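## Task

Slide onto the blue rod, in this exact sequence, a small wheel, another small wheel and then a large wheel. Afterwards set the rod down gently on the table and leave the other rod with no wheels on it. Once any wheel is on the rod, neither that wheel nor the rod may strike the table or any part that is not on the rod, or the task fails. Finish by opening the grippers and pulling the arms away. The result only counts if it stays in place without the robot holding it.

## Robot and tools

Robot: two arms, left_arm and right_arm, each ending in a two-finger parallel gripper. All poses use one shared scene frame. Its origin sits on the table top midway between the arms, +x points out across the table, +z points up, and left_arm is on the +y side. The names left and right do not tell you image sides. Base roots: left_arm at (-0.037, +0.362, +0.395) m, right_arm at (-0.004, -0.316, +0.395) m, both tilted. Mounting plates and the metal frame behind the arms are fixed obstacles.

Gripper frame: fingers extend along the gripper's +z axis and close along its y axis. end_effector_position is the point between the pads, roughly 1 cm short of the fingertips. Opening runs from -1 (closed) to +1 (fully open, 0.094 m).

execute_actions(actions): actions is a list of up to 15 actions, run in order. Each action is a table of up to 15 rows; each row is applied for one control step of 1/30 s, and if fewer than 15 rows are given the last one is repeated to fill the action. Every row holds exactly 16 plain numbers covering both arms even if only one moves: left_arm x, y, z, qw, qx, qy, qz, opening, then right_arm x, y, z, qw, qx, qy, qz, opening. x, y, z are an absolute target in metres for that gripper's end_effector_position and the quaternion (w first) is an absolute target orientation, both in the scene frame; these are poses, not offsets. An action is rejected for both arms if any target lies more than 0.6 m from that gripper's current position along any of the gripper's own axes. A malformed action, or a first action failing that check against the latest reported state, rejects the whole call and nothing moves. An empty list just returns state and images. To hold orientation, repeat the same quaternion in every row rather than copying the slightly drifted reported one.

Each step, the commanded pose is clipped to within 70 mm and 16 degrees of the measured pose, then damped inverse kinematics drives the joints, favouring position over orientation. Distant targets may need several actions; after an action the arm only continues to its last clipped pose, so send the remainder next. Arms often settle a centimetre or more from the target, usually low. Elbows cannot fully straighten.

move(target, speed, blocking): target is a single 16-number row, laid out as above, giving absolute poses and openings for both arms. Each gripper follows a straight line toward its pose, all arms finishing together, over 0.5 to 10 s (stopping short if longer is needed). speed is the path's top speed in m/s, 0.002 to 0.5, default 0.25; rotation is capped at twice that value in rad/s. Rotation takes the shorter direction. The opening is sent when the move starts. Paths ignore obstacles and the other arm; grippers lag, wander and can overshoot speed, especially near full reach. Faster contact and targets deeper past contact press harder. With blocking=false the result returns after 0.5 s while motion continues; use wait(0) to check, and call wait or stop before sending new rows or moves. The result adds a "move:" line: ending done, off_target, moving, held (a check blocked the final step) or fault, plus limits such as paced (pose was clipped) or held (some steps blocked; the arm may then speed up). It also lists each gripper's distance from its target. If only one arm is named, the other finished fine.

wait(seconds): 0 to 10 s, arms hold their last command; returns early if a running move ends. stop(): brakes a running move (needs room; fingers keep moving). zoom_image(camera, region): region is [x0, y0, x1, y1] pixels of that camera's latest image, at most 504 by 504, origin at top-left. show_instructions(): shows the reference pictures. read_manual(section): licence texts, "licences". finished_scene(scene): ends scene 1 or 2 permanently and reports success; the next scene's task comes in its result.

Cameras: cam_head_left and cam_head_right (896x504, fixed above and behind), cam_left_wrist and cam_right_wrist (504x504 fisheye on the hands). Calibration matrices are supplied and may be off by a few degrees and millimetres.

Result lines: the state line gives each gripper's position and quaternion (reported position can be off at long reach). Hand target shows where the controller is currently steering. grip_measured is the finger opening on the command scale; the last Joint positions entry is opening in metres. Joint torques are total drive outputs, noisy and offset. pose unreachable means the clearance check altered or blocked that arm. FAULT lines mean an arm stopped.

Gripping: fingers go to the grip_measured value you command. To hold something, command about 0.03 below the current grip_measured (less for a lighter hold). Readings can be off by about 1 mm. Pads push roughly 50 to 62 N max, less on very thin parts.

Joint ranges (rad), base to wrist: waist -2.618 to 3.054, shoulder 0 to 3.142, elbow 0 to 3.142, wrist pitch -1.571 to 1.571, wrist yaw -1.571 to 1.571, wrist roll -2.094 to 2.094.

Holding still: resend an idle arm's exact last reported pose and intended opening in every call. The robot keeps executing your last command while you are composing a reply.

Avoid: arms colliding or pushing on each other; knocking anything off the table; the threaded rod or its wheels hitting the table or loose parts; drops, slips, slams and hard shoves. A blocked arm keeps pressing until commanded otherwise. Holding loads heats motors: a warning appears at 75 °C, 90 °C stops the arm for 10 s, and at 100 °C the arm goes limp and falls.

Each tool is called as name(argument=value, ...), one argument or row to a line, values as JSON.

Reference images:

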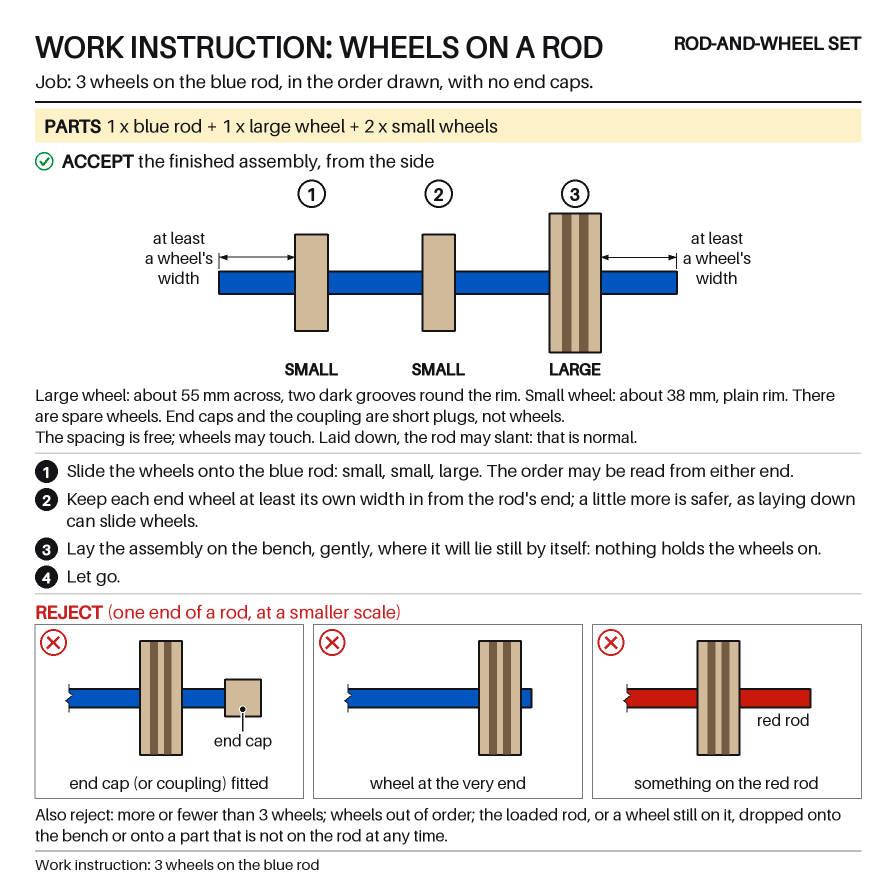

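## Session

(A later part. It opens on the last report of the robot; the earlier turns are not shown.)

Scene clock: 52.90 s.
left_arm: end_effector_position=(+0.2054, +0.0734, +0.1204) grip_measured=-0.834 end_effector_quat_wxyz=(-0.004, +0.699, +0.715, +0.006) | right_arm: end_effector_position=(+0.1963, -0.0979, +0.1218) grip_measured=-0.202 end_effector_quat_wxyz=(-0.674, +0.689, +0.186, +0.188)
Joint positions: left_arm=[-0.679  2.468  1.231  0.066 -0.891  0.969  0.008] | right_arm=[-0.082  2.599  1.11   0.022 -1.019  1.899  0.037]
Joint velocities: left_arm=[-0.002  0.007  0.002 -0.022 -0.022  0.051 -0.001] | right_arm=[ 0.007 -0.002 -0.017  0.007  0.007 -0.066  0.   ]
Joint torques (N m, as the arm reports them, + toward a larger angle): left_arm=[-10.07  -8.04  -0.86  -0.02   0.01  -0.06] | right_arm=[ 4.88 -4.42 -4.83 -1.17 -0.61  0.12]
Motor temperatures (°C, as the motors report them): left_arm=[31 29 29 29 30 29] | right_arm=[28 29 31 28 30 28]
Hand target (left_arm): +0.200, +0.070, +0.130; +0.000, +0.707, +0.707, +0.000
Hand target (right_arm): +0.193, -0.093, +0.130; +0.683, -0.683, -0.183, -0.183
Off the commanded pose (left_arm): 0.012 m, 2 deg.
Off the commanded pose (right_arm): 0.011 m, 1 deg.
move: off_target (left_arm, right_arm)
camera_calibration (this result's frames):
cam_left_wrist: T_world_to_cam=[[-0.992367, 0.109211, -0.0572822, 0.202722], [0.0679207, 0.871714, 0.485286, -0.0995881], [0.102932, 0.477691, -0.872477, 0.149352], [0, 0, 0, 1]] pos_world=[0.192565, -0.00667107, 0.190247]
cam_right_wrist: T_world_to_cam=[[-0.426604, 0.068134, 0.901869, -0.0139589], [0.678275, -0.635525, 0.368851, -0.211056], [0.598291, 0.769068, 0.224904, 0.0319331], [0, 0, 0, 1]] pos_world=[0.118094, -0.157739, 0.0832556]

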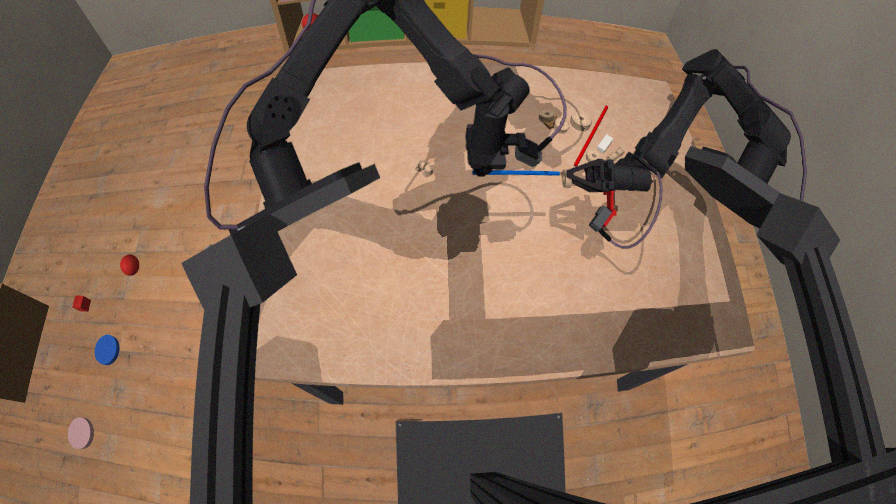

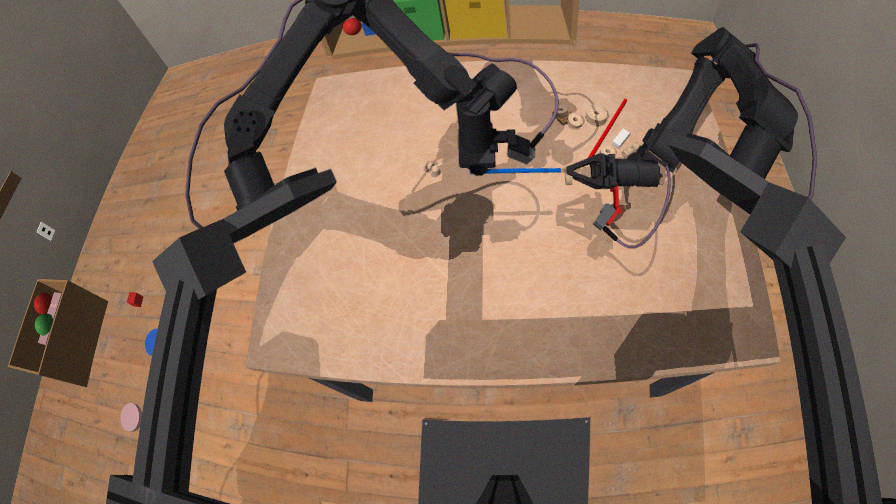

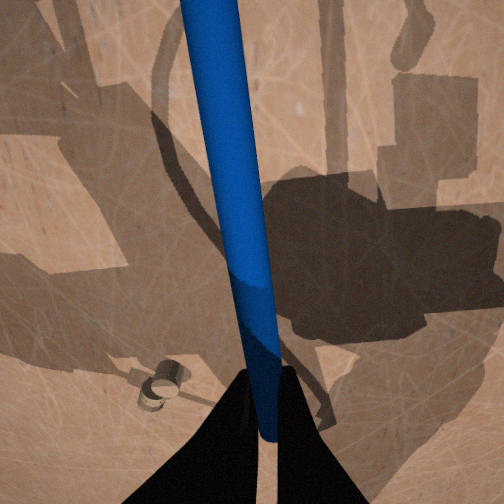

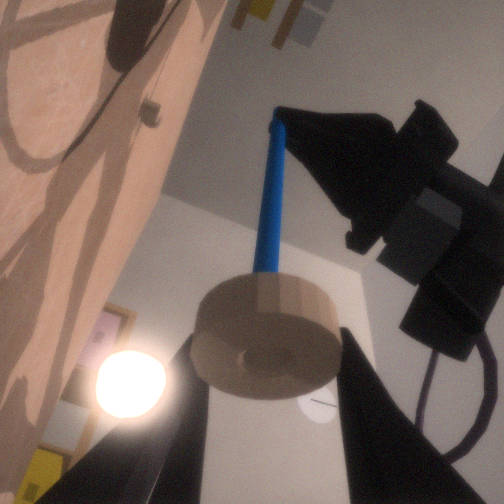

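move(
  target=[0.2,0.07,0.13,0,0.707,0.707,0,-0.88, 0.203,-0.096,0.130,0.683,-0.683,-0.183,-0.183,-0.24],
  speed=0.02,
)

zoom_image(
  camera="cam_head_right",
  region=[520, 130, 640, 210],
)

Scene clock: 54.00 s.
left_arm: end_effector_position=(+0.2054, +0.0734, +0.1204) grip_measured=-0.834 end_effector_quat_wxyz=(-0.004, +0.699, +0.715, +0.006) | right_arm: end_effector_position=(+0.1954, -0.0979, +0.1222) grip_measured=-0.202 end_effector_quat_wxyz=(-0.676, +0.690, +0.184, +0.184)
Joint positions: left_arm=[-0.679  2.468  1.231  0.066 -0.891  0.969  0.008] | right_arm=[-0.082  2.599  1.11   0.016 -1.017  1.903  0.037]
Joint velocities: left_arm=[-0.002 -0.007 -0.007 -0.022 -0.051  0.007 -0.001] | right_arm=[-0.002  0.002 -0.012  0.022 -0.007  0.022  0.   ]
Joint torques (N m, as the arm reports them, + toward a larger angle): left_arm=[-10.    -8.02  -0.91  -0.03   0.03  -0.05] | right_arm=[ 4.85 -5.83 -3.16 -1.47 -0.56  0.16]
Motor temperatures (°C, as the motors report them): left_arm=[31 29 29 29 30 29] | right_arm=[28 29 31 28 30 28]
Hand target (left_arm): +0.200, +0.070, +0.130; +0.000, +0.707, +0.707, +0.000
Hand target (right_arm): +0.203, -0.096, +0.130; +0.683, -0.683, -0.183, -0.183
Off the commanded pose (left_arm): 0.012 m, 2 deg.
Off the commanded pose (right_arm): 0.011 m, 1 deg.
move: off_target (left_arm, right_arm)
camera_calibration (this result's frames):
cam_left_wrist: T_world_to_cam=[[-0.992367, 0.109211, -0.0572822, 0.202722], [0.0679207, 0.871714, 0.485286, -0.0995881], [0.102932, 0.477691, -0.872477, 0.149352], [0, 0, 0, 1]] pos_world=[0.192565, -0.00667107, 0.190247]
cam_right_wrist: T_world_to_cam=[[-0.41828, 0.0658671, 0.905927, -0.017106], [0.683784, -0.633679, 0.361786, -0.21061], [0.597897, 0.770787, 0.220016, 0.0332243], [0, 0, 0, 1]] pos_world=[0.116992, -0.157941, 0.0843825]

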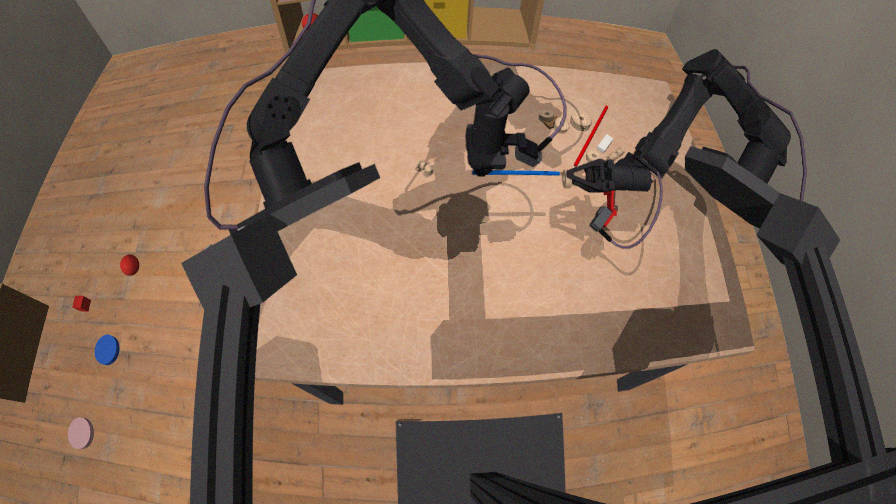

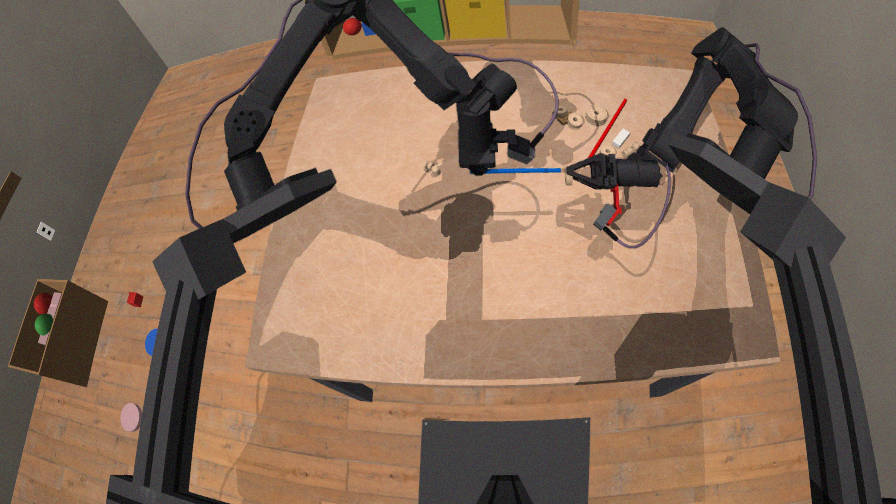

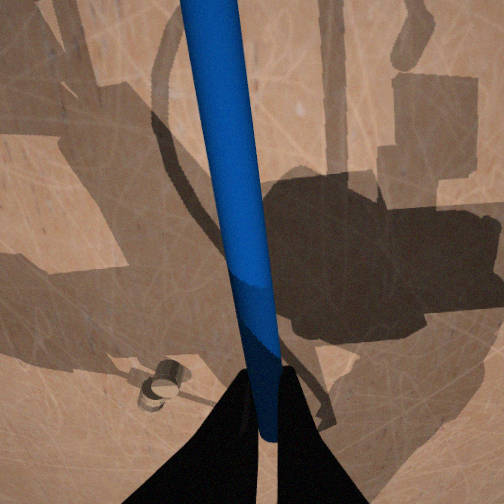

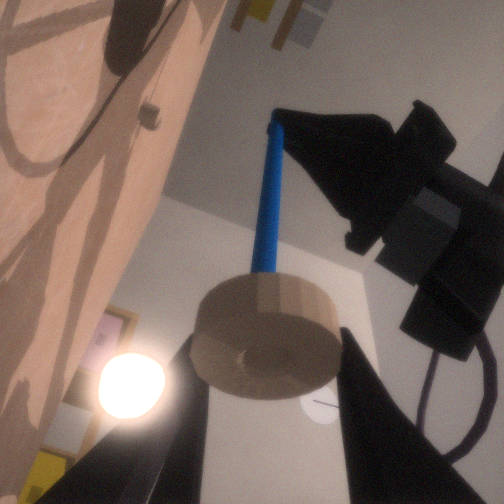

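Region (520, 130, 640, 210) of cam_head_right's 896x504 image, scaled by 4.200, with more detail than that image has.

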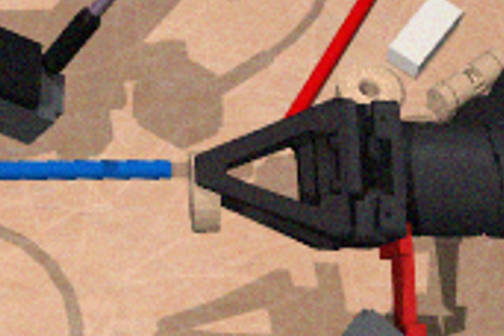

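move(
  target=[0.2,0.07,0.13,0,0.7193,0.6947,0,-0.88, 0.203,-0.096,0.130,0.683,-0.683,-0.183,-0.183,-0.24],
  speed=0.02,
)

zoom_image(
  camera="cam_head_right",
  region=[520, 130, 640, 210],
)

Scene clock: 56.00 s.
left_arm: end_effector_position=(+0.2055, +0.0734, +0.1204) grip_measured=-0.834 end_effector_quat_wxyz=(-0.004, +0.707, +0.707, +0.006) | right_arm: end_effector_position=(+0.1950, -0.0979, +0.1220) grip_measured=-0.202 end_effector_quat_wxyz=(-0.676, +0.690, +0.185, +0.183)
Joint positions: left_arm=[-0.679  2.468  1.231  0.066 -0.891  0.992  0.008] | right_arm=[-0.082  2.599  1.11   0.015 -1.015  1.903  0.037]
Joint velocities: left_arm=[ 0.002 -0.002 -0.002 -0.007 -0.037 -0.022 -0.   ] | right_arm=[-0.012  0.002 -0.007  0.007 -0.022  0.022  0.   ]
Joint torques (N m, as the arm reports them, + toward a larger angle): left_arm=[-10.02  -8.01  -0.86  -0.03   0.01   0.03] | right_arm=[ 4.79 -5.85 -3.1  -1.45 -0.6   0.08]
Motor temperatures (°C, as the motors report them): left_arm=[31 29 29 29 30 29] | right_arm=[28 29 31 28 30 28]
Hand target (left_arm): +0.200, +0.070, +0.130; -0.000, +0.719, +0.695, +0.000
Hand target (right_arm): +0.203, -0.096, +0.130; +0.683, -0.683, -0.183, -0.183
Off the commanded pose (left_arm): 0.012 m, 2 deg.
Off the commanded pose (right_arm): 0.011 m, 1 deg.
move: off_target (left_arm, right_arm)
camera_calibration (this result's frames):
cam_left_wrist: T_world_to_cam=[[-0.989614, 0.131915, -0.0571126, 0.200499], [0.0879123, 0.869749, 0.485601, -0.103642], [0.113732, 0.475536, -0.872313, 0.147241], [0, 0, 0, 1]] pos_world=[0.190783, -0.00632514, 0.19022]
cam_right_wrist: T_world_to_cam=[[-0.417773, 0.0664484, 0.906118, -0.017117], [0.685165, -0.631925, 0.362242, -0.210436], [0.596669, 0.772176, 0.218473, 0.0340564], [0, 0, 0, 1]] pos_world=[0.116712, -0.15814, 0.0842982]

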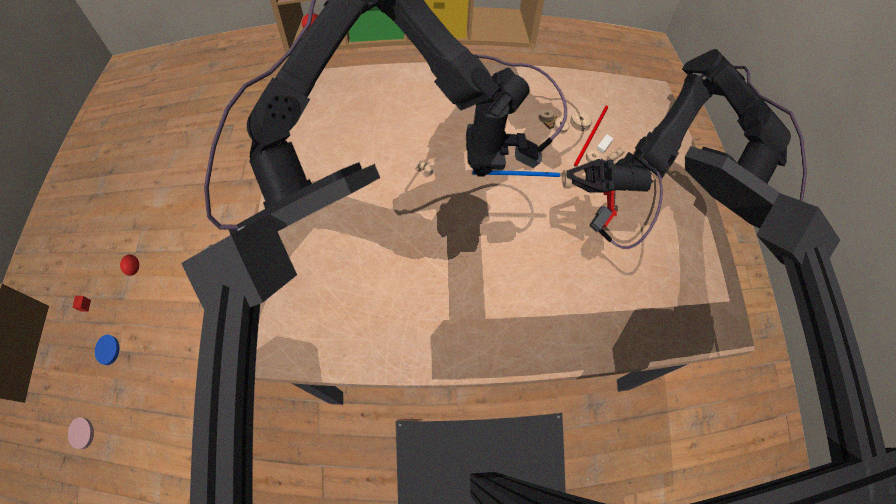

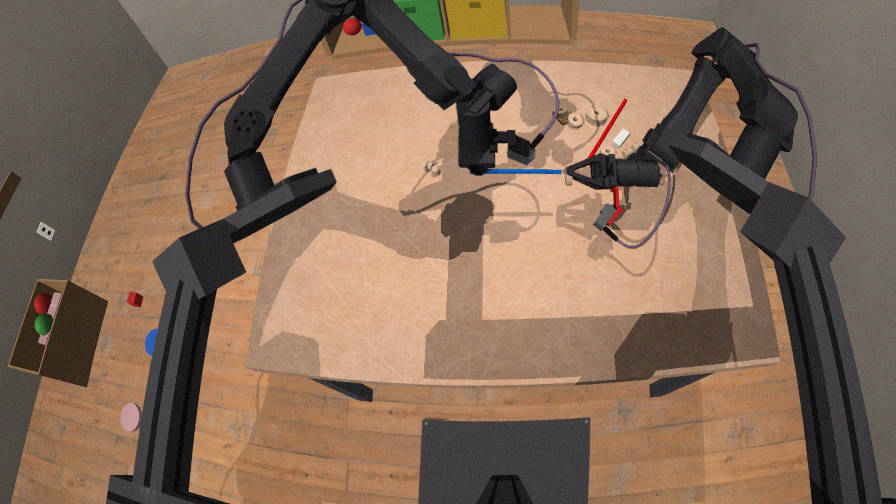

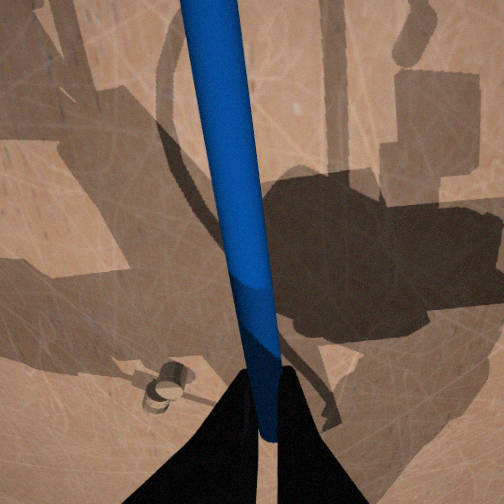

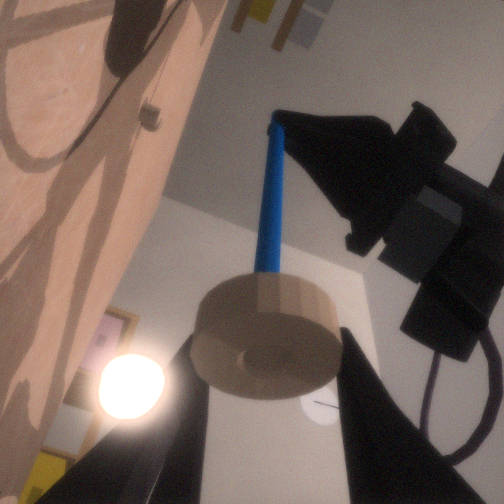

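Region (520, 130, 640, 210) of cam_head_right's 896x504 image, scaled by 4.200, with more detail than that image has.

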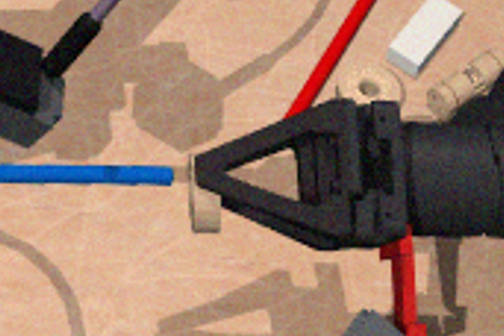

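move(
  target=[0.2,0.07,0.13,0,0.7314,0.682,0,-0.88, 0.203,-0.096,0.130,0.683,-0.683,-0.183,-0.183,-0.24],
  speed=0.02,
)

move(
  target=[0.2,0.07,0.13,0,0.7314,0.682,0,-0.88, 0.203,-0.075,0.130,0.683,-0.683,-0.183,-0.183,-0.24],
  speed=0.02,
)

zoom_image(
  camera="cam_head_right",
  region=[520, 130, 640, 210],
)

Scene clock: 58.23 s.
left_arm: end_effector_position=(+0.2055, +0.0735, +0.1204) grip_measured=-0.834 end_effector_quat_wxyz=(-0.005, +0.720, +0.694, +0.006) | right_arm: end_effector_position=(+0.1948, -0.0979, +0.1218) grip_measured=-0.202 end_effector_quat_wxyz=(-0.675, +0.690, +0.185, +0.182)
Joint positions: left_arm=[-0.679  2.468  1.231  0.066 -0.891  1.027  0.008] | right_arm=[-0.082  2.599  1.11   0.015 -1.013  1.903  0.037]
Joint velocities: left_arm=[ 0.007  0.002  0.002 -0.007 -0.051 -0.066  0.   ] | right_arm=[-0.012 -0.017 -0.012 -0.051 -0.022  0.022 -0.001]
Joint torques (N m, as the arm reports them, + toward a larger angle): left_arm=[-10.18  -8.02  -0.86  -0.03   0.01   0.07] | right_arm=[ 4.78 -5.88 -3.17 -1.46 -0.62  0.17]
Motor temperatures (°C, as the motors report them): left_arm=[31 29 29 29 30 29] | right_arm=[28 29 31 28 30 28]
Hand target (left_arm): +0.200, +0.070, +0.130; -0.000, +0.731, +0.682, +0.000
Hand target (right_arm): +0.203, -0.096, +0.130; +0.683, -0.683, -0.183, -0.183
Off the commanded pose (left_arm): 0.012 m, 2 deg.
Off the commanded pose (right_arm): 0.012 m, 1 deg.
move: off_target (left_arm, right_arm)
camera_calibration (this result's frames):
cam_left_wrist: T_world_to_cam=[[-0.984394, 0.16658, -0.05674, 0.196864], [0.118525, 0.865928, 0.485923, -0.109744], [0.130078, 0.471615, -0.872158, 0.144121], [0, 0, 0, 1]] pos_world=[0.188052, -0.00573316, 0.190193]
cam_right_wrist: T_world_to_cam=[[-0.41783, 0.0672345, 0.906034, -0.0168785], [0.685963, -0.630547, 0.363132, -0.210322], [0.595712, 0.773234, 0.217341, 0.034677], [0, 0, 0, 1]] pos_world=[0.116563, -0.158297, 0.0841305]

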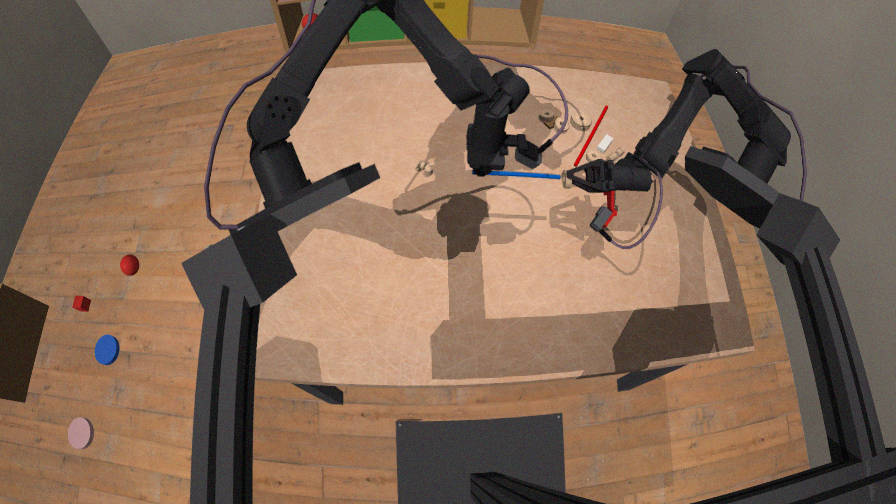

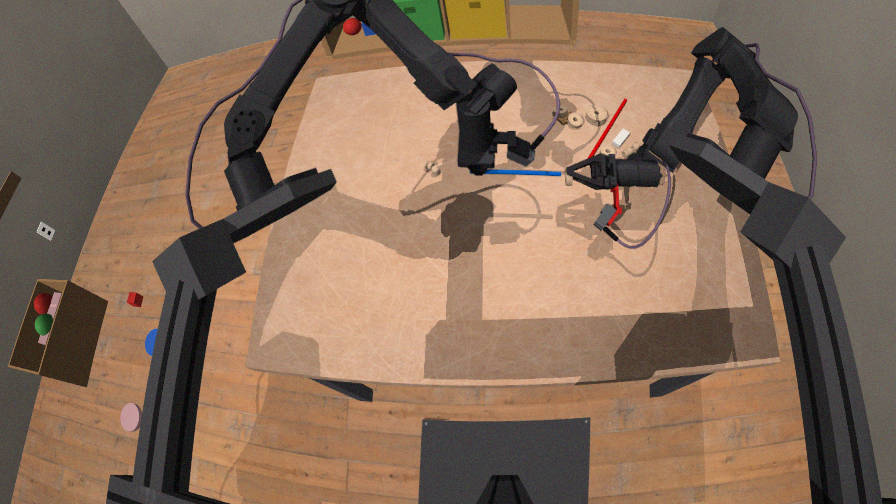

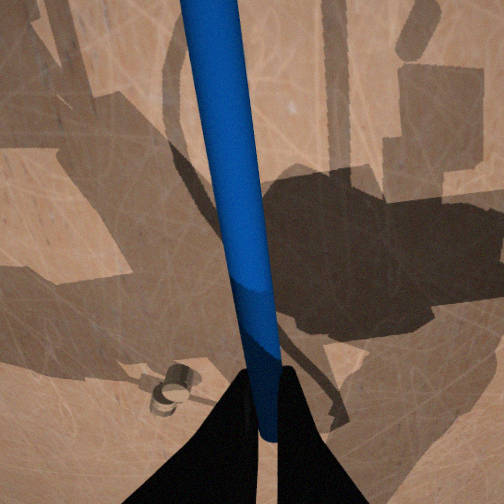

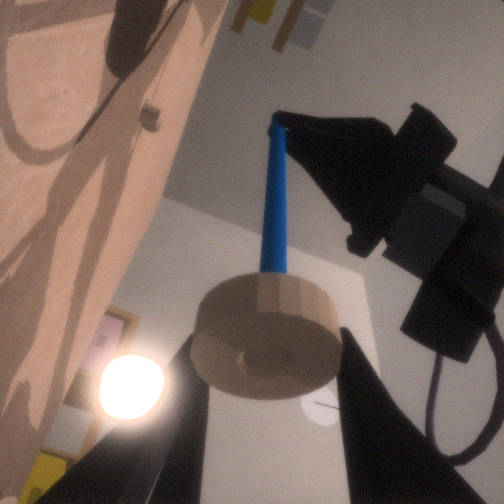

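Scene clock: 59.73 s.
left_arm: end_effector_position=(+0.2068, +0.0774, +0.1187) grip_measured=-0.834 end_effector_quat_wxyz=(-0.009, +0.719, +0.695, +0.012) | right_arm: end_effector_position=(+0.2056, -0.0846, +0.1240) grip_measured=-0.202 end_effector_quat_wxyz=(-0.674, +0.691, +0.184, +0.185)
Joint positions: left_arm=[-0.673  2.468  1.231  0.065 -0.903  1.027  0.008] | right_arm=[-0.035  2.599  1.11   0.1   -1.008  1.997  0.037]
Joint velocities: left_arm=[-0.012  0.002 -0.007  0.022  0.007  0.007  0.   ] | right_arm=[-0.002 -0.022 -0.007  0.037  0.081  0.051  0.001]
Joint torques (N m, as the arm reports them, + toward a larger angle): left_arm=[-10.59  -8.03  -0.95  -0.03   0.11   0.06] | right_arm=[ 5.57 -3.85 -3.23 -0.99 -0.68  0.15]
Motor temperatures (°C, as the motors report them): left_arm=[31 29 29 29 30 29] | right_arm=[28 29 31 28 30 28]
Hand target (left_arm): +0.200, +0.070, +0.130; +0.000, +0.731, +0.682, +0.000
Hand target (right_arm): +0.202, -0.076, +0.130; +0.683, -0.683, -0.183, -0.183
Off the commanded pose (left_arm): 0.015 m, 3 deg.
Off the commanded pose (right_arm): 0.012 m, 1 deg.
move: off_target (left_arm, right_arm)
camera_calibration (this result's frames):
cam_left_wrist: T_world_to_cam=[[-0.984635, 0.164838, -0.0576447, 0.19772], [0.114638, 0.859167, 0.498689, -0.112602], [0.131729, 0.484418, -0.864862, 0.138371], [0, 0, 0, 1]] pos_world=[0.189363, -0.00287749, 0.187223]
cam_right_wrist: T_world_to_cam=[[-0.419415, 0.0714521, 0.904978, -0.014446], [0.681613, -0.633643, 0.365924, -0.209907], [0.599579, 0.770319, 0.217057, 0.0165096], [0, 0, 0, 1]] pos_world=[0.127117, -0.144691, 0.0862998]

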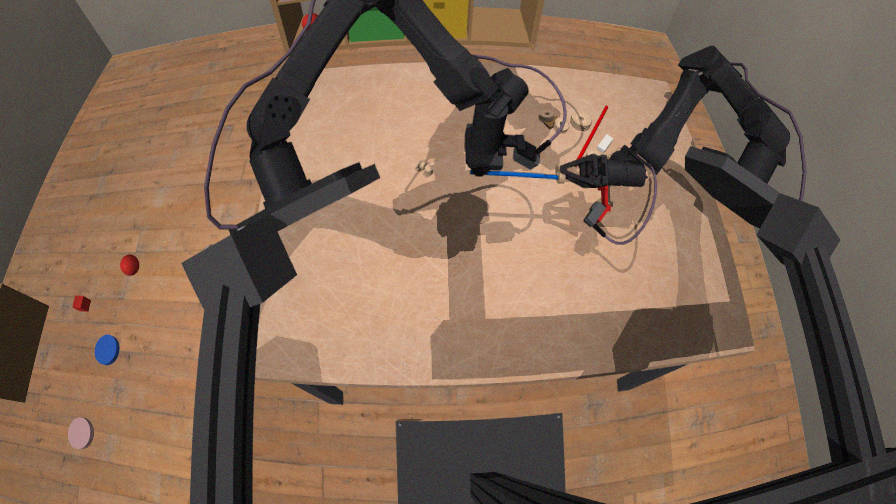

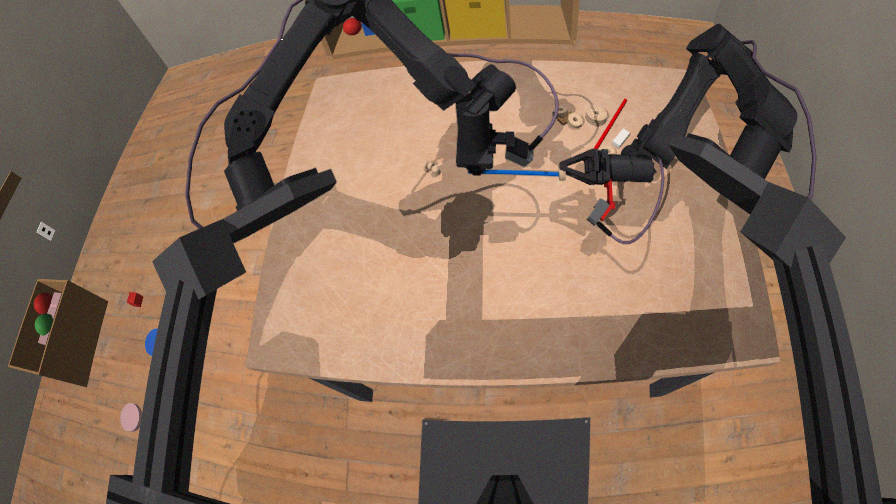

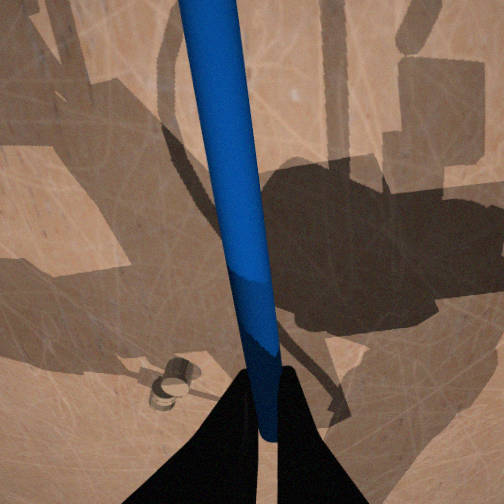

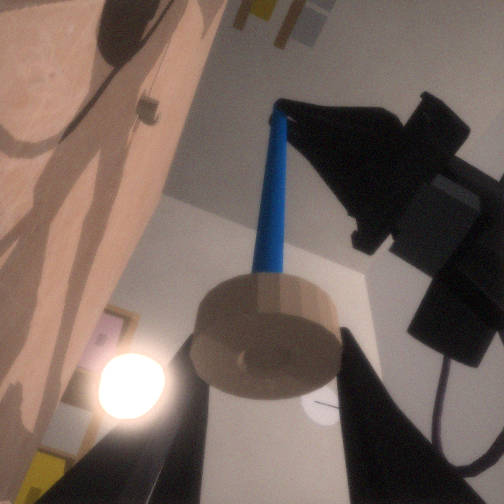

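Region (520, 130, 640, 210) of cam_head_right's 896x504 image, scaled by 4.200, with more detail than that image has.

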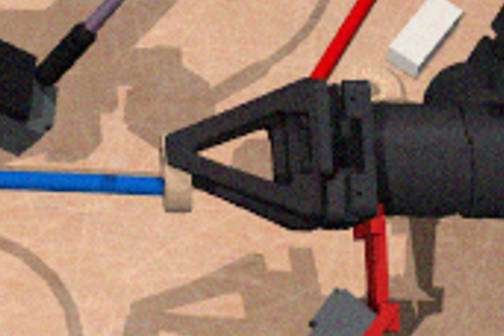

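move(
  target=[0.2,0.07,0.13,0,0.6934,0.7206,0,-0.88, 0.203,-0.078,0.130,0.683,-0.683,-0.183,-0.183,-0.24],
  speed=0.01,
)

zoom_image(
  camera="cam_head_right",
  region=[520, 130, 640, 210],
)

Scene clock: 64.00 s.
left_arm: end_effector_position=(+0.2057, +0.0772, +0.1196) grip_measured=-0.834 end_effector_quat_wxyz=(-0.009, +0.688, +0.726, +0.013) | right_arm: end_effector_position=(+0.2055, -0.0846, +0.1232) grip_measured=-0.202 end_effector_quat_wxyz=(-0.673, +0.693, +0.185, +0.184)
Joint positions: left_arm=[-0.676  2.468  1.231  0.057 -0.904  0.932  0.008] | right_arm=[-0.035  2.599  1.11   0.102 -1.005  1.998  0.037]
Joint velocities: left_arm=[-0.002 -0.017  0.012  0.022 -0.022 -0.066  0.002] | right_arm=[-0.007  0.012  0.007  0.022 -0.007 -0.007  0.   ]
Joint torques (N m, as the arm reports them, + toward a larger angle): left_arm=[-10.41  -8.06  -0.93   0.06   0.12  -0.08] | right_arm=[ 4.99 -4.09 -3.14 -1.11 -0.67  0.03]
Motor temperatures (°C, as the motors report them): left_arm=[32 29 29 29 30 29] | right_arm=[28 29 31 28 30 28]
Hand target (left_arm): +0.200, +0.070, +0.130; -0.000, +0.694, +0.720, +0.000
Hand target (right_arm): +0.203, -0.078, +0.130; +0.683, -0.683, -0.183, -0.183
Off the commanded pose (left_arm): 0.014 m, 2 deg.
Off the commanded pose (right_arm): 0.010 m, 2 deg.
move: off_target (left_arm)
camera_calibration (this result's frames):
cam_left_wrist: T_world_to_cam=[[-0.99521, 0.0785144, -0.0582488, 0.205554], [0.0390487, 0.865477, 0.499424, -0.0978319], [0.089625, 0.494757, -0.864398, 0.147202], [0, 0, 0, 1]] pos_world=[0.195197, -0.00429705, 0.188074]
cam_right_wrist: T_world_to_cam=[[-0.419538, 0.0742265, 0.904698, -0.0135393], [0.682472, -0.631347, 0.368284, -0.209829], [0.598514, 0.77194, 0.214216, 0.0174707], [0, 0, 0, 1]] pos_world=[0.127066, -0.144956, 0.0857831]

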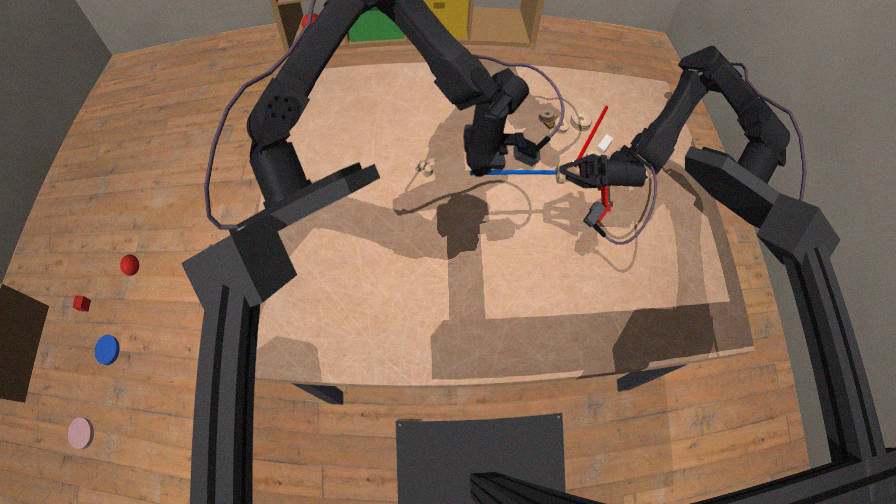

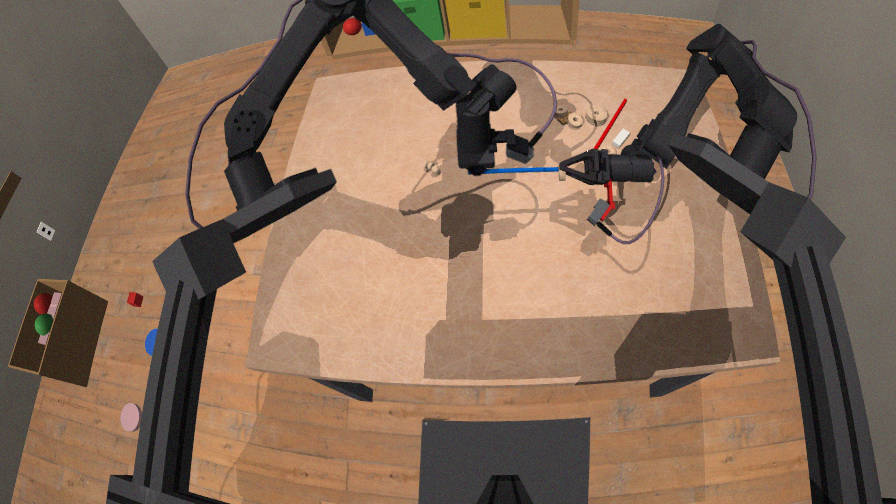

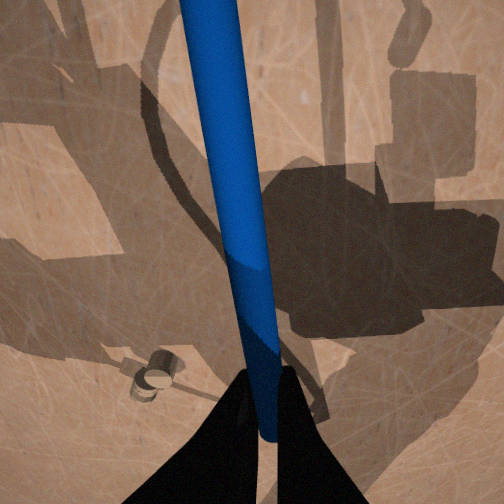

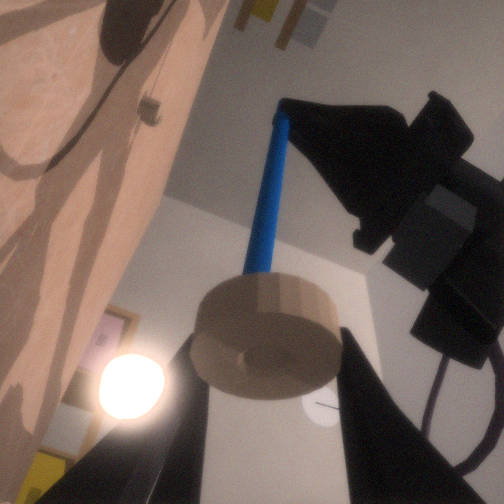

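Region (520, 130, 640, 210) of cam_head_right's 896x504 image, scaled by 4.200, with more detail than that image has.

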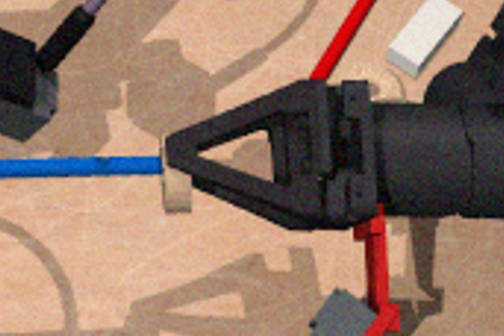

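move(
  target=[0.2,0.072,0.13,0.009,0.7096,0.7046,-0.009,-0.88, 0.203,-0.080,0.130,0.683,-0.683,-0.183,-0.183,-0.24],
  speed=0.01,
)

zoom_image(
  camera="cam_head_right",
  region=[520, 130, 640, 210],
)

Scene clock: 68.53 s.
left_arm: end_effector_position=(+0.2039, +0.0785, +0.1184) grip_measured=-0.834 end_effector_quat_wxyz=(-0.004, +0.702, +0.712, +0.003) | right_arm: end_effector_position=(+0.2052, -0.0847, +0.1228) grip_measured=-0.202 end_effector_quat_wxyz=(-0.671, +0.693, +0.188, +0.186)
Joint positions: left_arm=[-0.667  2.456  1.203  0.094 -0.879  0.993  0.008] | right_arm=[-0.035  2.599  1.11   0.102 -1.001  1.991  0.037]
Joint velocities: left_arm=[-0.007  0.007 -0.002  0.022 -0.022 -0.022  0.001] | right_arm=[-0.002 -0.017 -0.017 -0.007 -0.022  0.11   0.   ]
Joint torques (N m, as the arm reports them, + toward a larger angle): left_arm=[-10.18  -8.53  -1.65   0.2    0.11   0.08] | right_arm=[ 4.56 -4.21 -3.04 -1.2  -0.75  0.01]
Motor temperatures (°C, as the motors report them): left_arm=[32 29 29 29 30 29] | right_arm=[28 29 31 28 30 28]
Hand target (left_arm): +0.200, +0.072, +0.130; +0.008, +0.709, +0.705, -0.009
Hand target (right_arm): +0.203, -0.080, +0.130; +0.683, -0.683, -0.183, -0.183
Off the commanded pose (left_arm): 0.014 m, 2 deg.
Off the commanded pose (right_arm): 0.009 m, 2 deg.
move: off_target (left_arm)
camera_calibration (this result's frames):
cam_left_wrist: T_world_to_cam=[[-0.991787, 0.11613, -0.0535957, 0.199395], [0.0763544, 0.873764, 0.480319, -0.104253], [0.102609, 0.472281, -0.875455, 0.146108], [0, 0, 0, 1]] pos_world=[0.190725, -0.00106763, 0.188672]
cam_right_wrist: T_world_to_cam=[[-0.426171, 0.0756771, 0.901472, -0.0113889], [0.681046, -0.629063, 0.374773, -0.209769], [0.595445, 0.773662, 0.216549, 0.0182515], [0, 0, 0, 1]] pos_world=[0.127141, -0.145217, 0.0849304]

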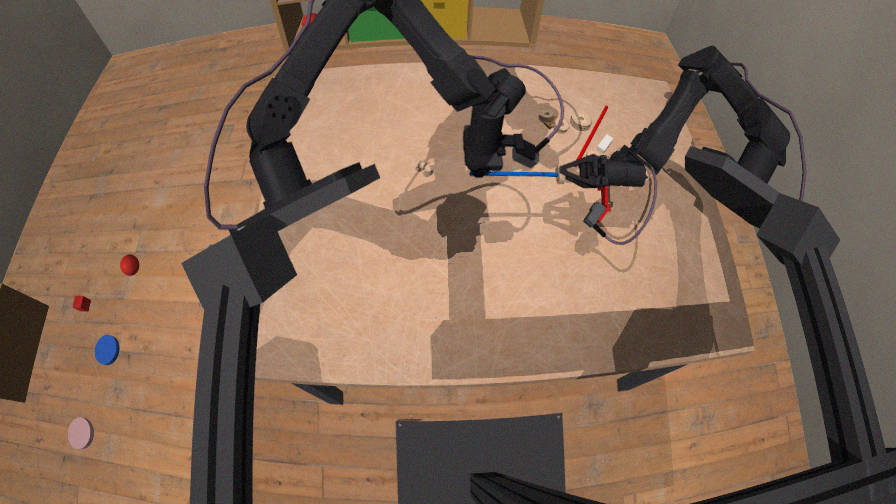

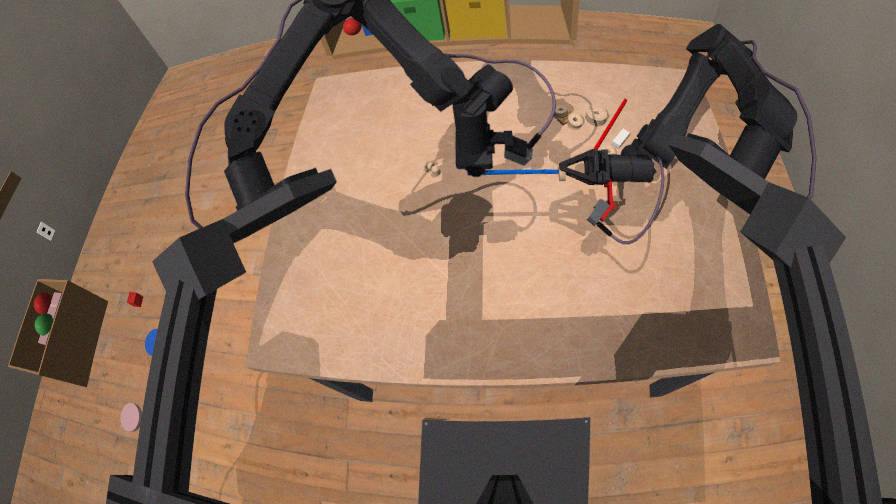

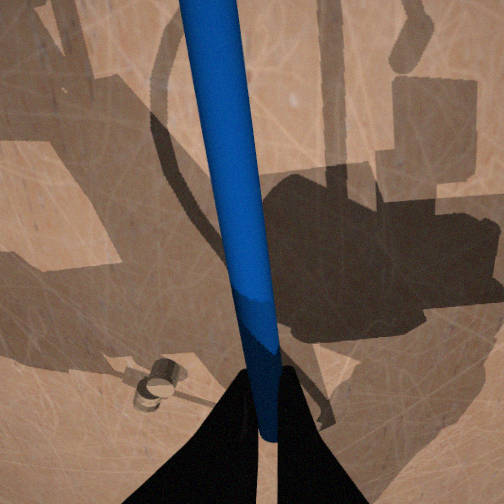

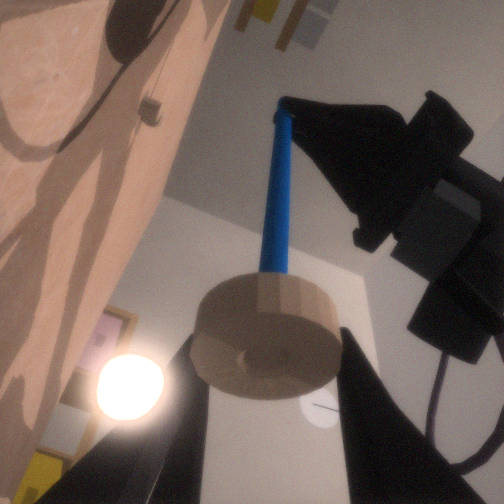

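Region (520, 130, 640, 210) of cam_head_right's 896x504 image, scaled by 4.200, with more detail than that image has.

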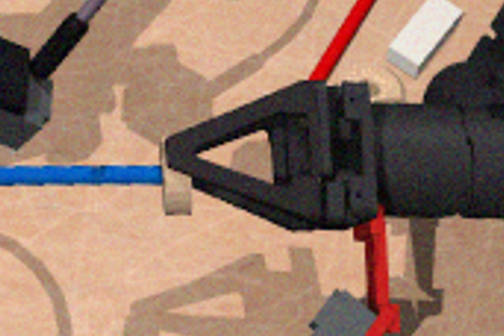

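Looks aligned. Push the rod in with the left arm.

move(
  target=[0.2,0.055,0.13,0.009,0.7096,0.7046,-0.009,-0.88, 0.203,-0.080,0.130,0.683,-0.683,-0.183,-0.183,-0.24],
  speed=0.015,
)

zoom_image(
  camera="cam_head_right",
  region=[520, 130, 640, 210],
)

Scene clock: 70.67 s.
left_arm: end_effector_position=(+0.2030, +0.0698, +0.1235) grip_measured=-0.834 end_effector_quat_wxyz=(-0.001, +0.702, +0.712, +0.002) | right_arm: end_effector_position=(+0.2051, -0.0846, +0.1232) grip_measured=-0.202 end_effector_quat_wxyz=(-0.672, +0.692, +0.188, +0.186)
Joint positions: left_arm=[-0.69   2.468  1.228  0.066 -0.886  0.968  0.008] | right_arm=[-0.035  2.599  1.11   0.1   -1.003  1.99   0.037]
Joint velocities: left_arm=[ 0.007 -0.007  0.002 -0.037  0.022 -0.007 -0.001] | right_arm=[ 0.007  0.007 -0.007 -0.037  0.007  0.007 -0.   ]
Joint torques (N m, as the arm reports them, + toward a larger angle): left_arm=[-10.51  -5.92   2.59  -0.05   0.1    0.01] | right_arm=[ 4.84 -4.19 -3.16 -1.23 -0.67  0.02]
Motor temperatures (°C, as the motors report them): left_arm=[32 29 29 29 30 29] | right_arm=[28 29 31 28 31 28]
Hand target (left_arm): +0.199, +0.056, +0.130; +0.009, +0.710, +0.704, -0.009
Hand target (right_arm): +0.203, -0.080, +0.130; +0.683, -0.683, -0.183, -0.183
Off the commanded pose (left_arm): 0.016 m, 2 deg.
Off the commanded pose (right_arm): 0.009 m, 2 deg.
move: off_target (left_arm)
camera_calibration (this result's frames):
cam_left_wrist: T_world_to_cam=[[-0.991498, 0.116325, -0.0583042, 0.200308], [0.0747437, 0.875948, 0.47658, -0.0983824], [0.10651, 0.46817, -0.877196, 0.154482], [0, 0, 0, 1]] pos_world=[0.189505, -0.00944667, 0.194077]
cam_right_wrist: T_world_to_cam=[[-0.425695, 0.0742206, 0.901818, -0.0120068], [0.681094, -0.629862, 0.373343, -0.209768], [0.59573, 0.773153, 0.217578, 0.0179645], [0, 0, 0, 1]] pos_world=[0.127058, -0.145123, 0.0852346]

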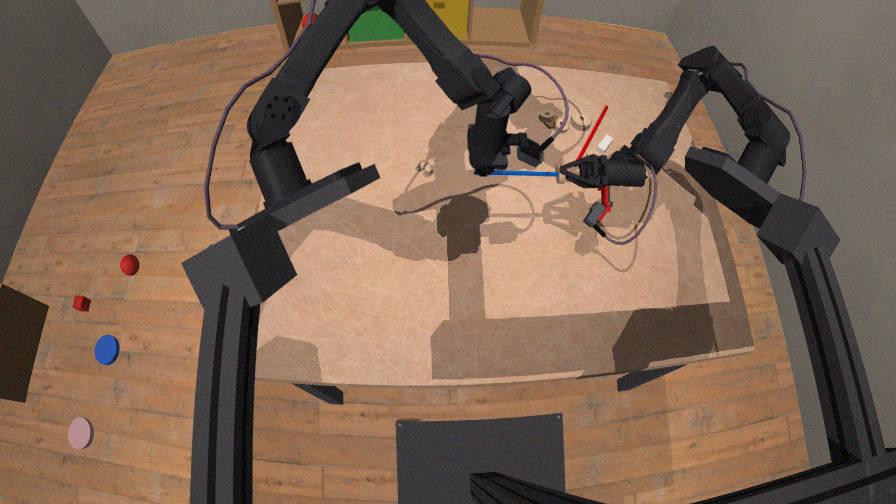

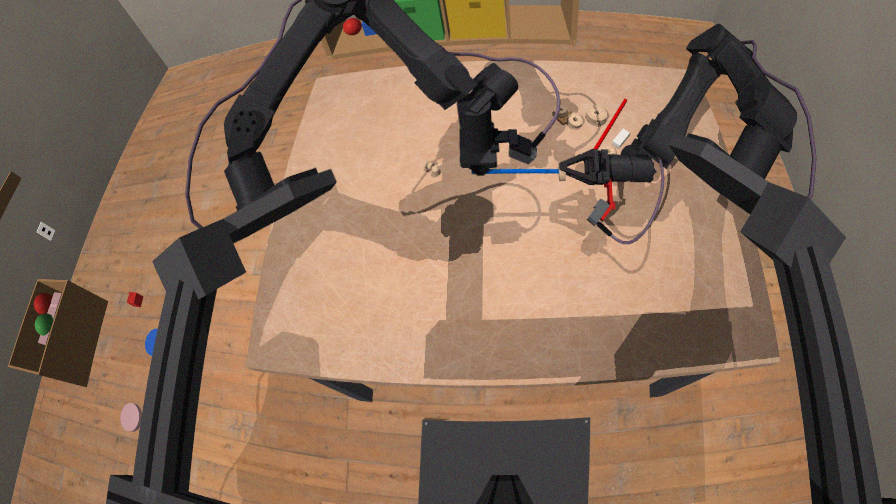

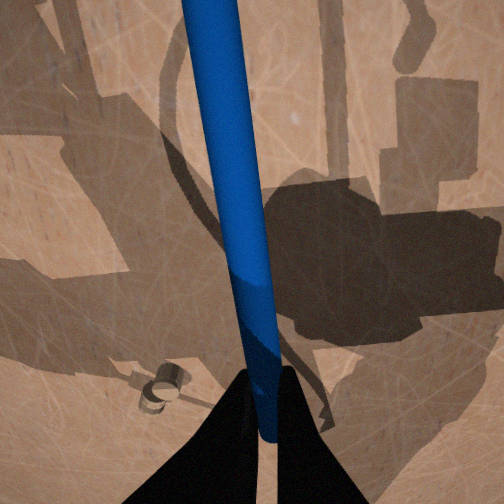

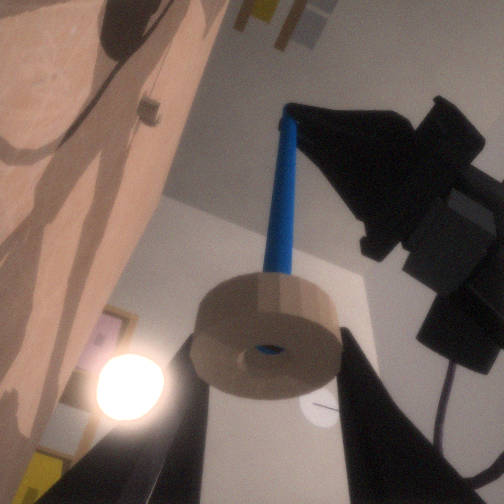

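Region (520, 130, 640, 210) of cam_head_right's 896x504 image, scaled by 4.200, with more detail than that image has.

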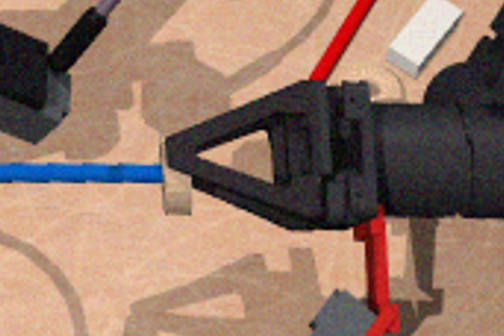

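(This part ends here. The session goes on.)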